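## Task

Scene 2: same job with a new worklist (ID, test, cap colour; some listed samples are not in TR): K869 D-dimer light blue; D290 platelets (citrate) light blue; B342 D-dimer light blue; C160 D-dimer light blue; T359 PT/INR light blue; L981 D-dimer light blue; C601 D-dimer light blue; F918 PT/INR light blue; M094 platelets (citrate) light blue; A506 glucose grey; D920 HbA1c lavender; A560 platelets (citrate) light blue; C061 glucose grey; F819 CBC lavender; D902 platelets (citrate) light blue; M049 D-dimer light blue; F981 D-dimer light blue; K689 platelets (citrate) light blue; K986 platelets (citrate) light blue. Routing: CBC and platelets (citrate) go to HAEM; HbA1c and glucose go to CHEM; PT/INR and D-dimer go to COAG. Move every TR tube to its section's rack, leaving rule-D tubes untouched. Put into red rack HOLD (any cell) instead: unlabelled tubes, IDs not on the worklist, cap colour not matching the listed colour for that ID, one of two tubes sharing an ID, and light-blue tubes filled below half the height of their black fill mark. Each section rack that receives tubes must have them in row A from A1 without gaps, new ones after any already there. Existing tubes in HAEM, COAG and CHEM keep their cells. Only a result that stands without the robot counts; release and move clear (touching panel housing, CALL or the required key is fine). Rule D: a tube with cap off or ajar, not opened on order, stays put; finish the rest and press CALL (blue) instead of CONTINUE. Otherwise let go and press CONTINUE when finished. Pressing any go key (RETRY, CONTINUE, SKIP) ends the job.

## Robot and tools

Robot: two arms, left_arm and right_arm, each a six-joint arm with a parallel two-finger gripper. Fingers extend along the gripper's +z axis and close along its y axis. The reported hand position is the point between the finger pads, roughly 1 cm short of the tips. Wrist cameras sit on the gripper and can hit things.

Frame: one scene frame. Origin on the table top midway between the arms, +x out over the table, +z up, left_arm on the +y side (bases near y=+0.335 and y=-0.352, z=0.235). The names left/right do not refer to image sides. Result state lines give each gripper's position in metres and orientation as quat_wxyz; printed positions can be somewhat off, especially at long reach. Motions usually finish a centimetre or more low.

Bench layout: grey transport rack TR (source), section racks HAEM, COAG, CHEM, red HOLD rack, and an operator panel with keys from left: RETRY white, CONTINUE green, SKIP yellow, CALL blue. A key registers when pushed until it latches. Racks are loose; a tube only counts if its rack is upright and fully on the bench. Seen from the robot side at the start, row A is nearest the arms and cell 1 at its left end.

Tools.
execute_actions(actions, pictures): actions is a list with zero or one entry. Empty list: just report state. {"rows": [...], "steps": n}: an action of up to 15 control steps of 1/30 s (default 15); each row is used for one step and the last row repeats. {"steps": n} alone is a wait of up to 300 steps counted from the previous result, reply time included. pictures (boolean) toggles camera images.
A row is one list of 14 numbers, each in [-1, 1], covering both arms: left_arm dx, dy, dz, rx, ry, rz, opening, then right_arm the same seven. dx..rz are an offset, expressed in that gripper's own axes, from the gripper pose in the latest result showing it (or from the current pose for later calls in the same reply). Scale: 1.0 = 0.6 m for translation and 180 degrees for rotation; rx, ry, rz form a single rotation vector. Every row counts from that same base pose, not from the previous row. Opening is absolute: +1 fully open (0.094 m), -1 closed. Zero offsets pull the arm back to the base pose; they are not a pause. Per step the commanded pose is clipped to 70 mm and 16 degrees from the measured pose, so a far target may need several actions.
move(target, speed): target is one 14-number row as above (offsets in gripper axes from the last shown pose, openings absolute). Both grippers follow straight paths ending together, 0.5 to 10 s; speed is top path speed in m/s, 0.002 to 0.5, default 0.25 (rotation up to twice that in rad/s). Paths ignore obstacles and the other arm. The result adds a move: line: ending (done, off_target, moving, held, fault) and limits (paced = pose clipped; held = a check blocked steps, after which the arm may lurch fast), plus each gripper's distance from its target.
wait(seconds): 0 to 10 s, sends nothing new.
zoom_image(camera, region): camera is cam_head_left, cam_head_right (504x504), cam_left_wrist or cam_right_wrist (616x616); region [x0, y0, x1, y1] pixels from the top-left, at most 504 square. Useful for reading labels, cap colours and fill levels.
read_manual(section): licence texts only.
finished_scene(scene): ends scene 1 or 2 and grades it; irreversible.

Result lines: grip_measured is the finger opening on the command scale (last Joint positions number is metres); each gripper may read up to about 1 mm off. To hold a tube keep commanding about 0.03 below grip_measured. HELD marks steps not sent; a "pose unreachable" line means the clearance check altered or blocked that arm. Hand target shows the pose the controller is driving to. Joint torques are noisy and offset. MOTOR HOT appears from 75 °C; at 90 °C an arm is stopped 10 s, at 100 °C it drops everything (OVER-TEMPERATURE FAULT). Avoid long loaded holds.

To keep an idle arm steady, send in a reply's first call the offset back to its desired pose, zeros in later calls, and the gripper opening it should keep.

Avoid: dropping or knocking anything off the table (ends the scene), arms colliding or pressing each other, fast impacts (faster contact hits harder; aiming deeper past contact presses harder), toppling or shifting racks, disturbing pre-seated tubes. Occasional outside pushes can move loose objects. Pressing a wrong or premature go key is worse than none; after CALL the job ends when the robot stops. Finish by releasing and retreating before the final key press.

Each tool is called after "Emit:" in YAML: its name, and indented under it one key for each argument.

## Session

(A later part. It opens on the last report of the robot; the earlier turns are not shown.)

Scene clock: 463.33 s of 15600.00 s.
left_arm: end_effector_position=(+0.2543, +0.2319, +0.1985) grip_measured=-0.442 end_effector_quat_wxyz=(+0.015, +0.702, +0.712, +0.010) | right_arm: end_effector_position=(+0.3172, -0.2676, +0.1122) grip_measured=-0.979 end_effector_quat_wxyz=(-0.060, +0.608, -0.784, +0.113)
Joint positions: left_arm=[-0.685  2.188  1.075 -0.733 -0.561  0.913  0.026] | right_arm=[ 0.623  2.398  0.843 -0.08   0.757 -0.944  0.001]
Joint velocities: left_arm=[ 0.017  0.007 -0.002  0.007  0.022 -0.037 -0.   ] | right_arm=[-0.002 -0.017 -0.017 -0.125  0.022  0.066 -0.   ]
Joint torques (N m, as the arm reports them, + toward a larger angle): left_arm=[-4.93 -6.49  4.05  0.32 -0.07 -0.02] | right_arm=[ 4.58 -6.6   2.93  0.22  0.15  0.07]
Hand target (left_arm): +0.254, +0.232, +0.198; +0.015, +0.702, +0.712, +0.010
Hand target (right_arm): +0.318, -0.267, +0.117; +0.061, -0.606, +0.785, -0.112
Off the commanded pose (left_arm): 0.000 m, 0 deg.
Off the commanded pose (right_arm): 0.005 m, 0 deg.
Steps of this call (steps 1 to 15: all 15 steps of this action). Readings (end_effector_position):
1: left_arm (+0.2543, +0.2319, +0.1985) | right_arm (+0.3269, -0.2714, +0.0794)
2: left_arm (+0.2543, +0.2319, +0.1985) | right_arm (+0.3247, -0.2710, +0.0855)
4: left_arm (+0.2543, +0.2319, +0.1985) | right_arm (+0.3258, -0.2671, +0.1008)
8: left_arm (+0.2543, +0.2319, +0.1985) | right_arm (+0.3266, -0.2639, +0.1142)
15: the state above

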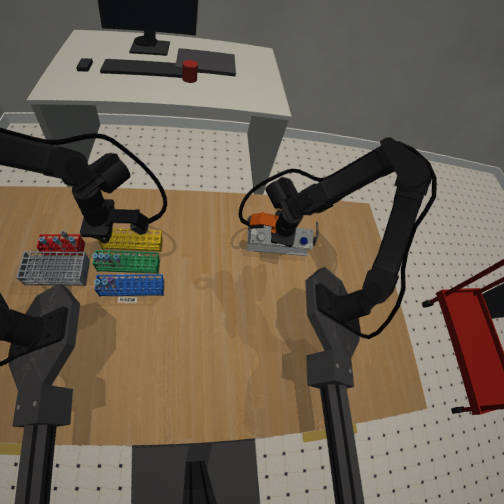

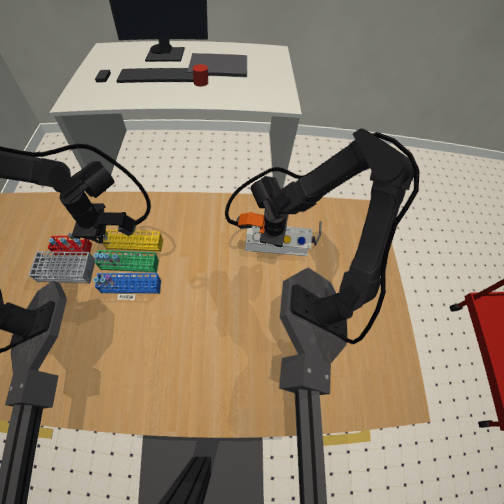

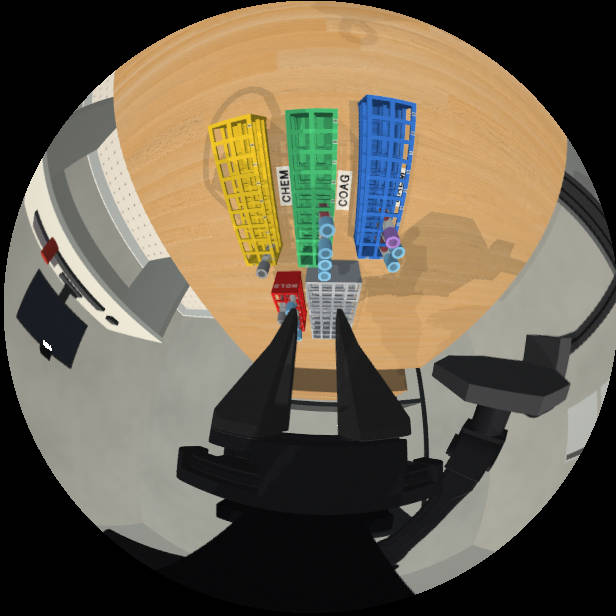

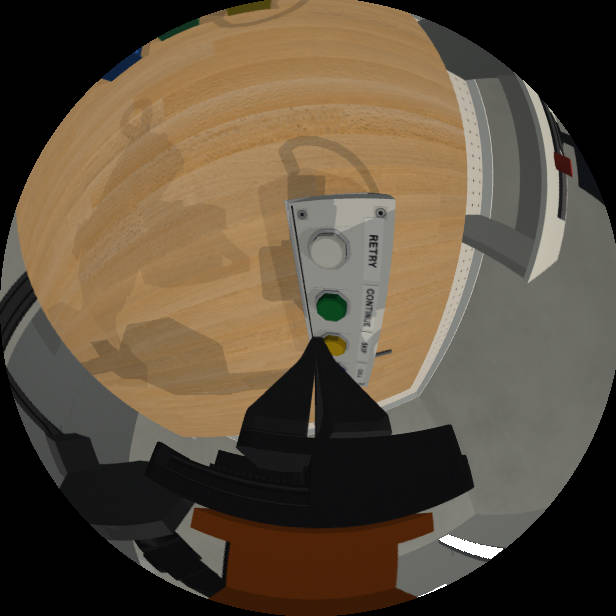

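The press landed on the key's edge, so I'm pressing again nearer the centre.

Emit:
move:
  target: [0,0,0,0,0,0,-0.44,-0.008,-0.034,0.032,0.015,-0.01,0,-1]
  speed: 0.1

Emit:
move:
  target: [0,0,0,0,0,0,-0.44,-0.003,0,0.035,0,0,0,-1]
  speed: 0.04

Emit:
execute_actions:
  actions:
    - {"rows":[[0,0,0,0,0,0,-0.44,0,0,-0.07,0,0,0,-1]]}

Emit:
zoom_image:
  camera: "cam_right_wrist"
  region: [230,190,410,370]

Scene clock: 469.23 s of 15600.00 s.
left_arm: end_effector_position=(+0.2543, +0.2319, +0.1985) grip_measured=-0.442 end_effector_quat_wxyz=(+0.015, +0.702, +0.712, +0.010) | right_arm: end_effector_position=(+0.3395, -0.2734, +0.0992) grip_measured=-0.979 end_effector_quat_wxyz=(-0.083, +0.607, -0.781, +0.121)
Joint positions: left_arm=[-0.685  2.188  1.075 -0.733 -0.561  0.913  0.026] | right_arm=[ 0.552  2.425  0.843  0.081  0.757 -1.086  0.001]
Joint velocities: left_arm=[-0.007 -0.017 -0.002 -0.007  0.051 -0.007  0.001] | right_arm=[ 0.002 -0.002  0.032  0.081 -0.022  0.007 -0.001]
Joint torques (N m, as the arm reports them, + toward a larger angle): left_arm=[-5.13 -6.48  3.91  0.32 -0.03 -0.03] | right_arm=[ 4.41 -5.36  2.97  0.44  0.14 -0.06]
Hand target (left_arm): +0.254, +0.232, +0.198; +0.015, +0.702, +0.712, +0.010
Hand target (right_arm): +0.342, -0.270, +0.099; +0.088, -0.608, +0.780, -0.121
Off the commanded pose (left_arm): 0.000 m, 0 deg.
Off the commanded pose (right_arm): 0.004 m, 1 deg.
After step 90, 1.90 s passed at rest.
move: done

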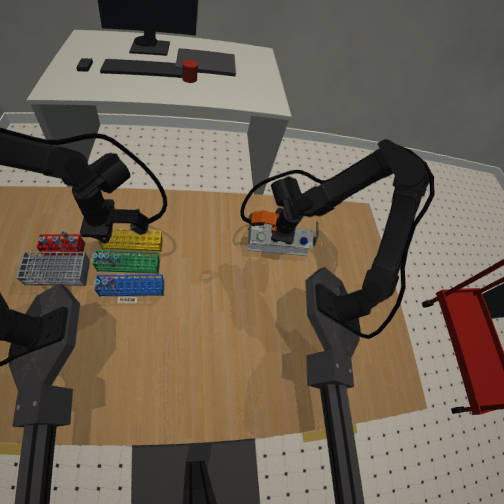

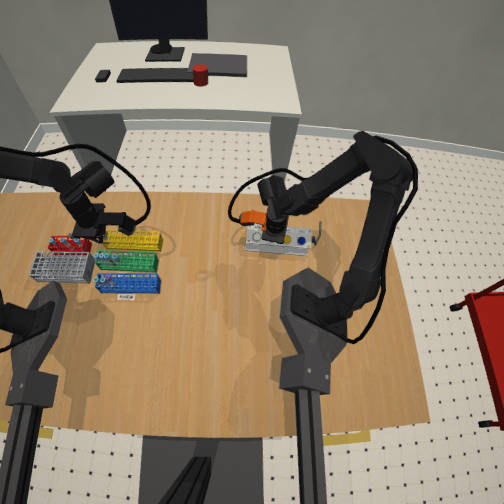

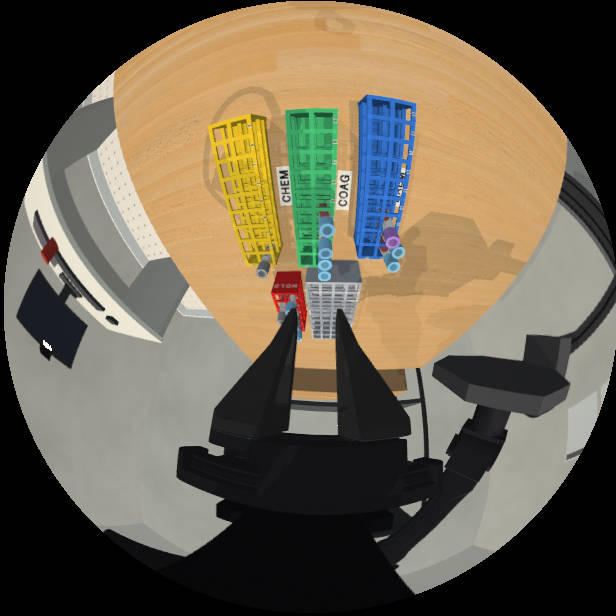

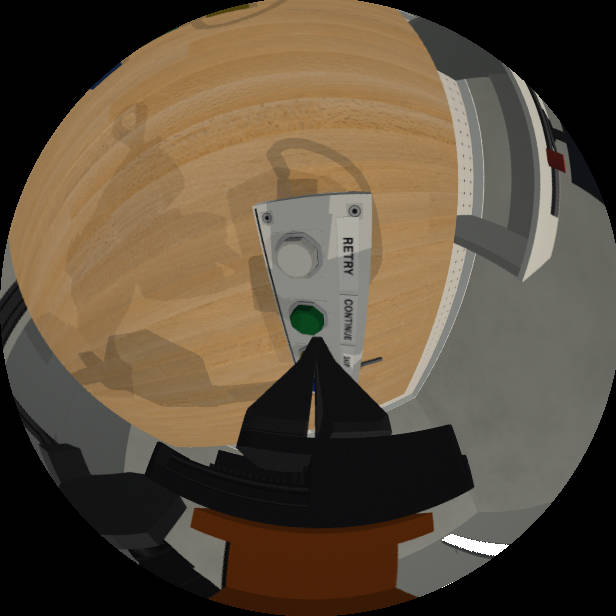

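Scene clock: 470.03 s of 15600.00 s.
left_arm: end_effector_position=(+0.2543, +0.2319, +0.1985) grip_measured=-0.442 end_effector_quat_wxyz=(+0.015, +0.702, +0.712, +0.010) | right_arm: end_effector_position=(+0.3373, -0.2779, +0.0815) grip_measured=-0.979 end_effector_quat_wxyz=(-0.071, +0.614, -0.777, +0.119)
Joint positions: left_arm=[-0.685  2.188  1.075 -0.733 -0.561  0.913  0.026] | right_arm=[ 0.51   2.473  0.843  0.141  0.759 -1.144  0.001]
Joint velocities: left_arm=[-0.012  0.002  0.007 -0.007 -0.022 -0.081 -0.001] | right_arm=[ 0.002 -0.012  0.012 -0.007 -0.066  0.007  0.   ]
Joint torques (N m, as the arm reports them, + toward a larger angle): left_arm=[-4.92 -6.57  3.93  0.35 -0.04  0.04] | right_arm=[ 3.85 -4.7   3.44  0.64  0.07 -0.06]
Hand target (left_arm): +0.254, +0.232, +0.198; +0.015, +0.702, +0.712, +0.010
Hand target (right_arm): +0.346, -0.274, +0.079; +0.082, -0.607, +0.781, -0.121
Off the commanded pose (left_arm): 0.000 m, 0 deg.
Off the commanded pose (right_arm): 0.010 m, 2 deg.
move: done

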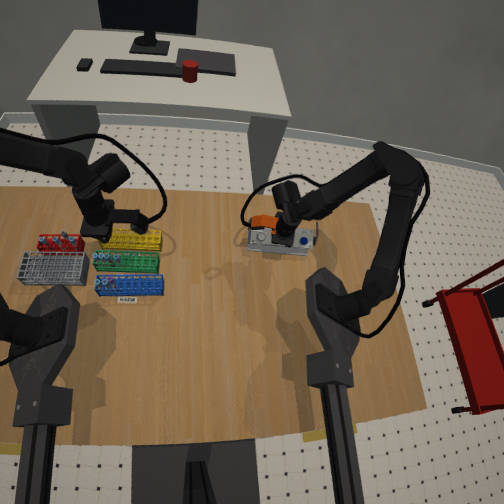

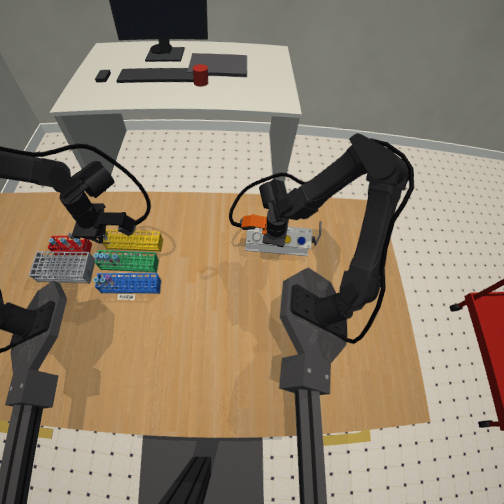

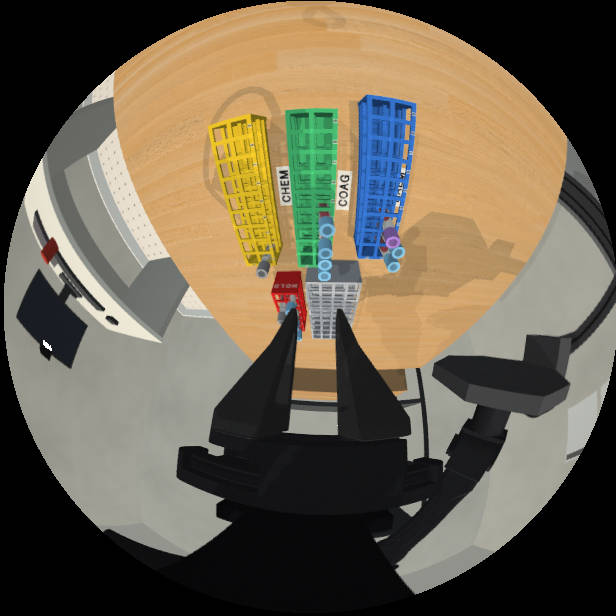

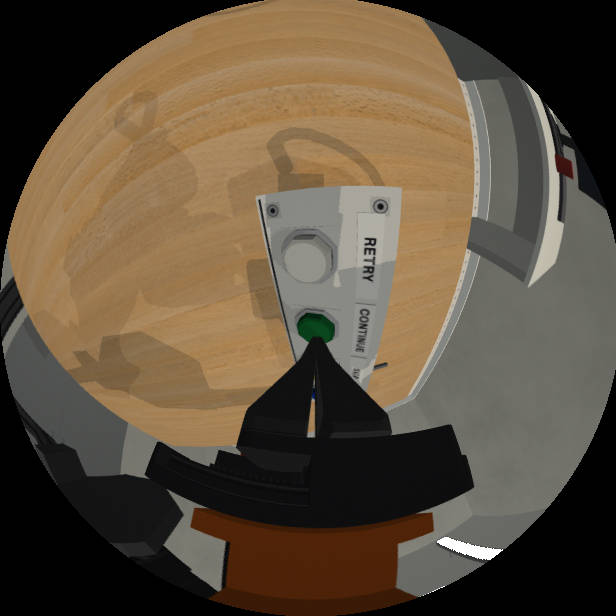

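Scene clock: 470.53 s of 15600.00 s.
left_arm: end_effector_position=(+0.2543, +0.2319, +0.1985) grip_measured=-0.442 end_effector_quat_wxyz=(+0.015, +0.702, +0.712, +0.010) | right_arm: end_effector_position=(+0.3257, -0.2733, +0.1172) grip_measured=-0.979 end_effector_quat_wxyz=(-0.071, +0.616, -0.776, +0.118)
Joint positions: left_arm=[-0.685  2.188  1.075 -0.733 -0.561  0.913  0.026] | right_arm=[ 0.606  2.365  0.829 -0.047  0.76  -1.013  0.001]
Joint velocities: left_arm=[ 0.002  0.027  0.002  0.007 -0.037 -0.007 -0.001] | right_arm=[-0.002 -0.002 -0.022 -0.139  0.022  0.007  0.   ]
Joint torques (N m, as the arm reports them, + toward a larger angle): left_arm=[-4.96 -6.45  4.19  0.33  0.   -0.01] | right_arm=[ 4.53 -6.61  2.91  0.25  0.22  0.06]
Hand target (left_arm): +0.254, +0.232, +0.198; +0.015, +0.702, +0.712, +0.010
Hand target (right_arm): +0.326, -0.274, +0.122; +0.071, -0.614, +0.777, -0.119
Off the commanded pose (left_arm): 0.000 m, 0 deg.
Off the commanded pose (right_arm): 0.005 m, 0 deg.
Steps of this call (steps 1 to 15: all 15 steps of this action). Readings (end_effector_position):
1: left_arm (+0.2543, +0.2319, +0.1985) | right_arm (+0.3362, -0.2778, +0.0847)
2: left_arm (+0.2543, +0.2319, +0.1985) | right_arm (+0.3338, -0.2774, +0.0908)
4: left_arm (+0.2543, +0.2319, +0.1985) | right_arm (+0.3343, -0.2734, +0.1061)
8: left_arm (+0.2543, +0.2319, +0.1985) | right_arm (+0.3351, -0.2701, +0.1196)
15: the state above

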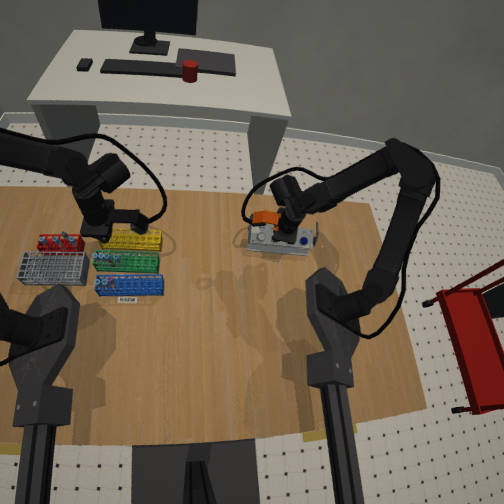

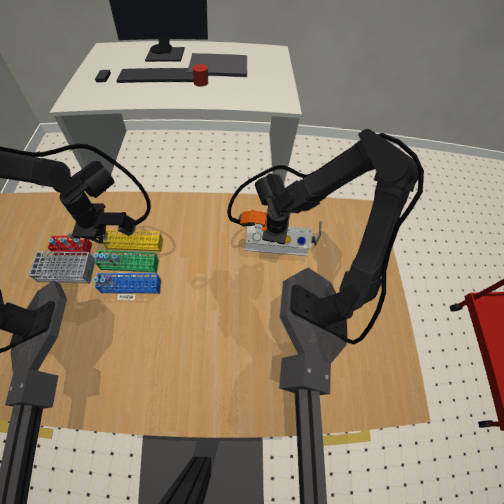

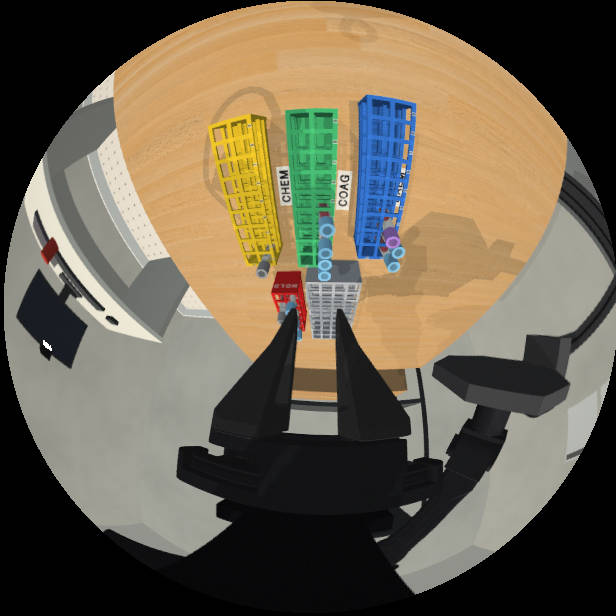

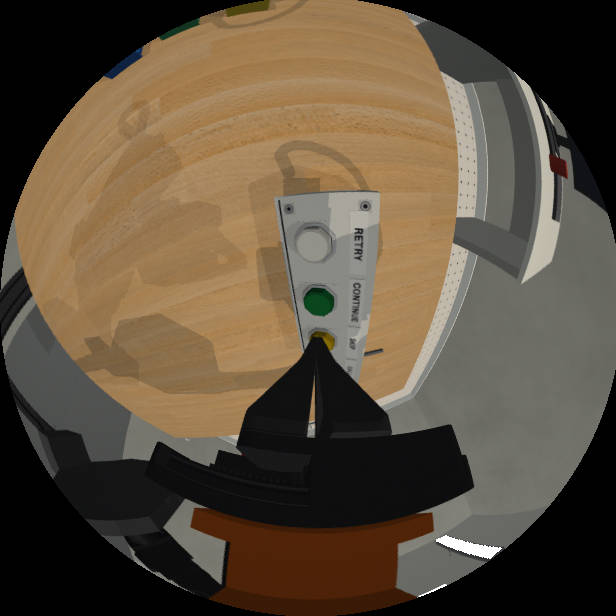

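Region (230, 190, 410, 370) of cam_right_wrist's 616x616 image, scaled by 2.800, with more detail than that image has.

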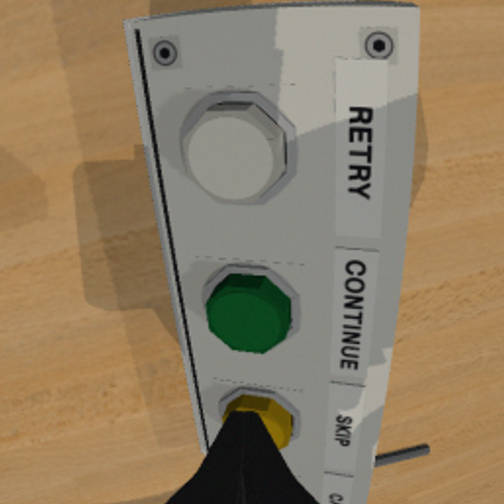

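The key has not caught yet; this press goes deeper.

Emit:
move:
  target: [0,0,0,0,0,0,-0.44,-0.02,-0.02,0.04,0.012,-0.005,0,-1]
  speed: 0.1

Emit:
move:
  target: [0,0,0,0,0,0,-0.44,-0.005,-0.008,0.05,0,0,0,-1]
  speed: 0.04

Emit:
execute_actions:
  actions:
    - {"rows":[[0,0,0,0,0,0,-0.44,0,0,-0.07,0,0,0,-1]]}

Emit:
zoom_image:
  camera: "cam_right_wrist"
  region: [230,190,410,370]

Scene clock: 477.17 s of 15600.00 s.
left_arm: end_effector_position=(+0.2543, +0.2319, +0.1985) grip_measured=-0.442 end_effector_quat_wxyz=(+0.015, +0.702, +0.712, +0.010) | right_arm: end_effector_position=(+0.3324, -0.2714, +0.0945) grip_measured=-0.979 end_effector_quat_wxyz=(-0.077, +0.622, -0.770, +0.122)
Joint positions: left_arm=[-0.685  2.188  1.075 -0.733 -0.561  0.913  0.026] | right_arm=[ 0.558  2.442  0.829  0.097  0.76  -1.111  0.001]
Joint velocities: left_arm=[-0.002 -0.007  0.002  0.051 -0.007  0.051 -0.001] | right_arm=[ 0.017  0.012 -0.017  0.051  0.081  0.037 -0.   ]
Joint torques (N m, as the arm reports them, + toward a larger angle): left_arm=[-5.01 -6.54  3.81  0.36 -0.05 -0.02] | right_arm=[ 4.23 -5.25  4.66  0.46  0.19 -0.05]
Hand target (left_arm): +0.254, +0.232, +0.198; +0.015, +0.702, +0.712, +0.010
Hand target (right_arm): +0.346, -0.267, +0.097; +0.089, -0.615, +0.773, -0.128
Off the commanded pose (left_arm): 0.000 m, 0 deg.
Off the commanded pose (right_arm): 0.015 m, 2 deg.
After step 90, 2.63 s passed at rest.
move: off_target (right_arm)

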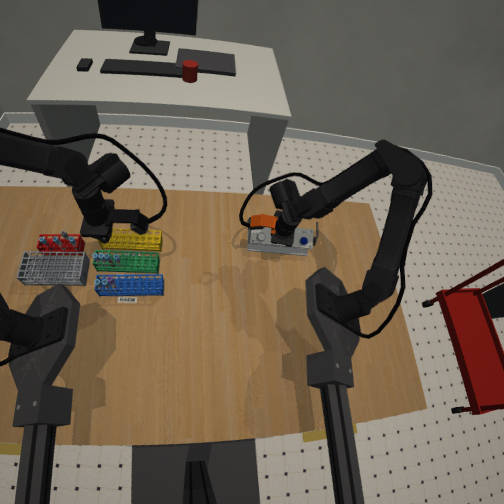

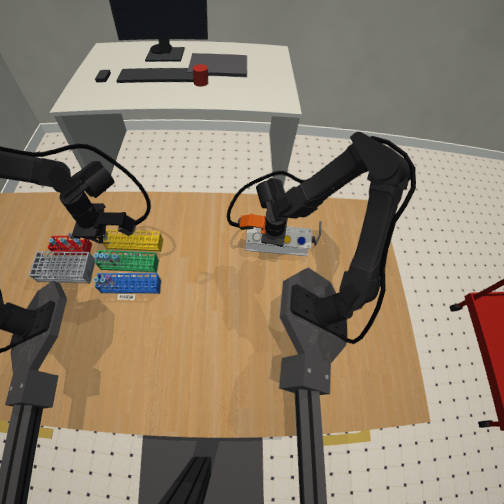

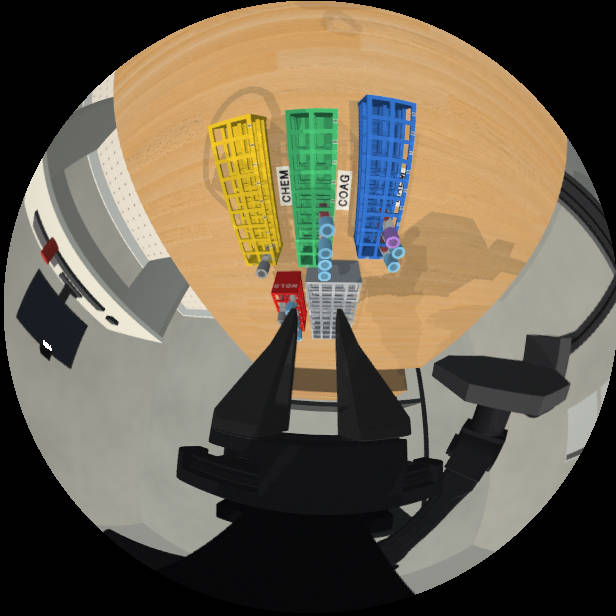

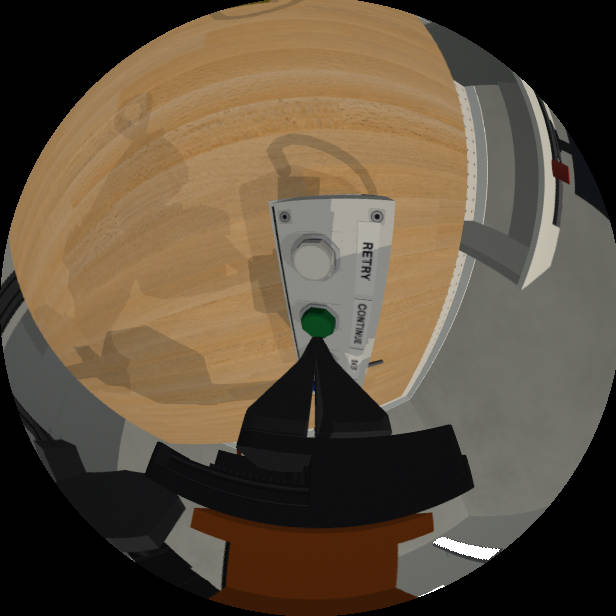

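Scene clock: 477.83 s of 15600.00 s.
left_arm: end_effector_position=(+0.2543, +0.2319, +0.1985) grip_measured=-0.442 end_effector_quat_wxyz=(+0.015, +0.702, +0.712, +0.010) | right_arm: end_effector_position=(+0.3301, -0.2773, +0.0747) grip_measured=-0.979 end_effector_quat_wxyz=(-0.063, +0.634, -0.762, +0.120)
Joint positions: left_arm=[-0.685  2.188  1.075 -0.733 -0.561  0.913  0.026] | right_arm=[ 0.507  2.495  0.831  0.163  0.761 -1.189  0.001]
Joint velocities: left_arm=[-0.022  0.007 -0.012 -0.037  0.095  0.066  0.001] | right_arm=[-0.002 -0.002 -0.012 -0.007  0.051 -0.022  0.001]
Joint torques (N m, as the arm reports them, + toward a larger angle): no reading
move: unfinished (the scene ended)
The task's run has ended: the event that ends the task has happened.

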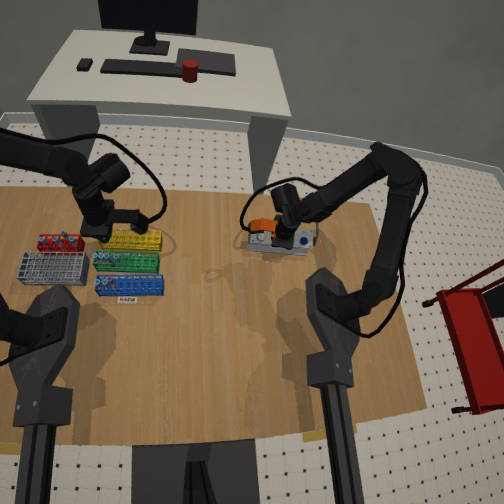

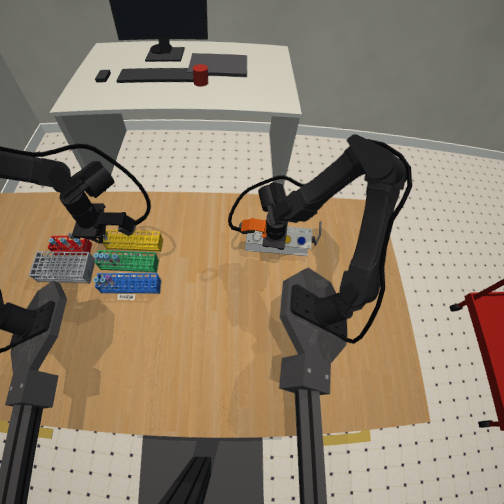

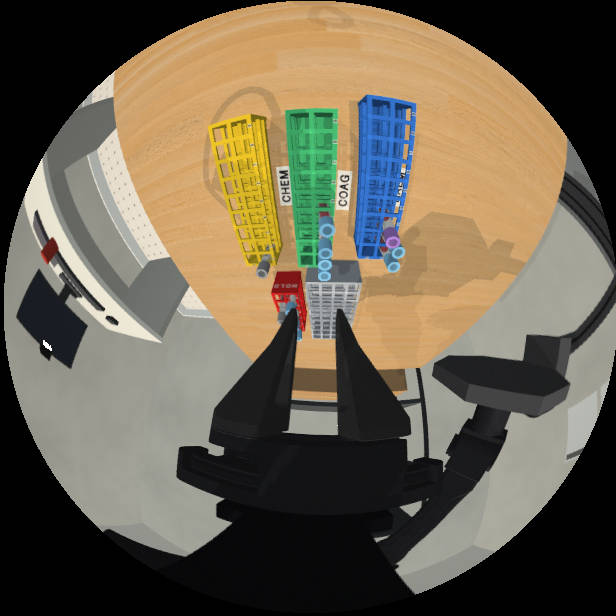

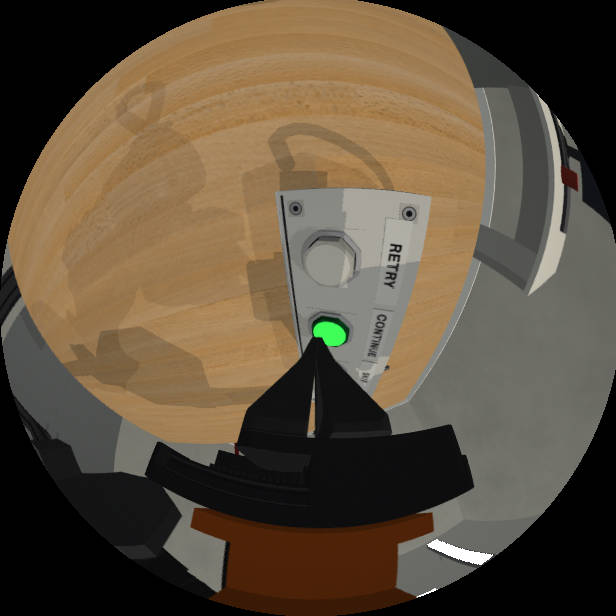

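The task's run has ended: the event that ends the task has happened. Episode already finished.

Episode already finished.

Emit:
execute_actions:
  actions: []

Emit:
finished_scene:
  scene: 2

The task's run has ended: the event that ends the task has happened. Episode already finished.

The scene is finished: the task was done.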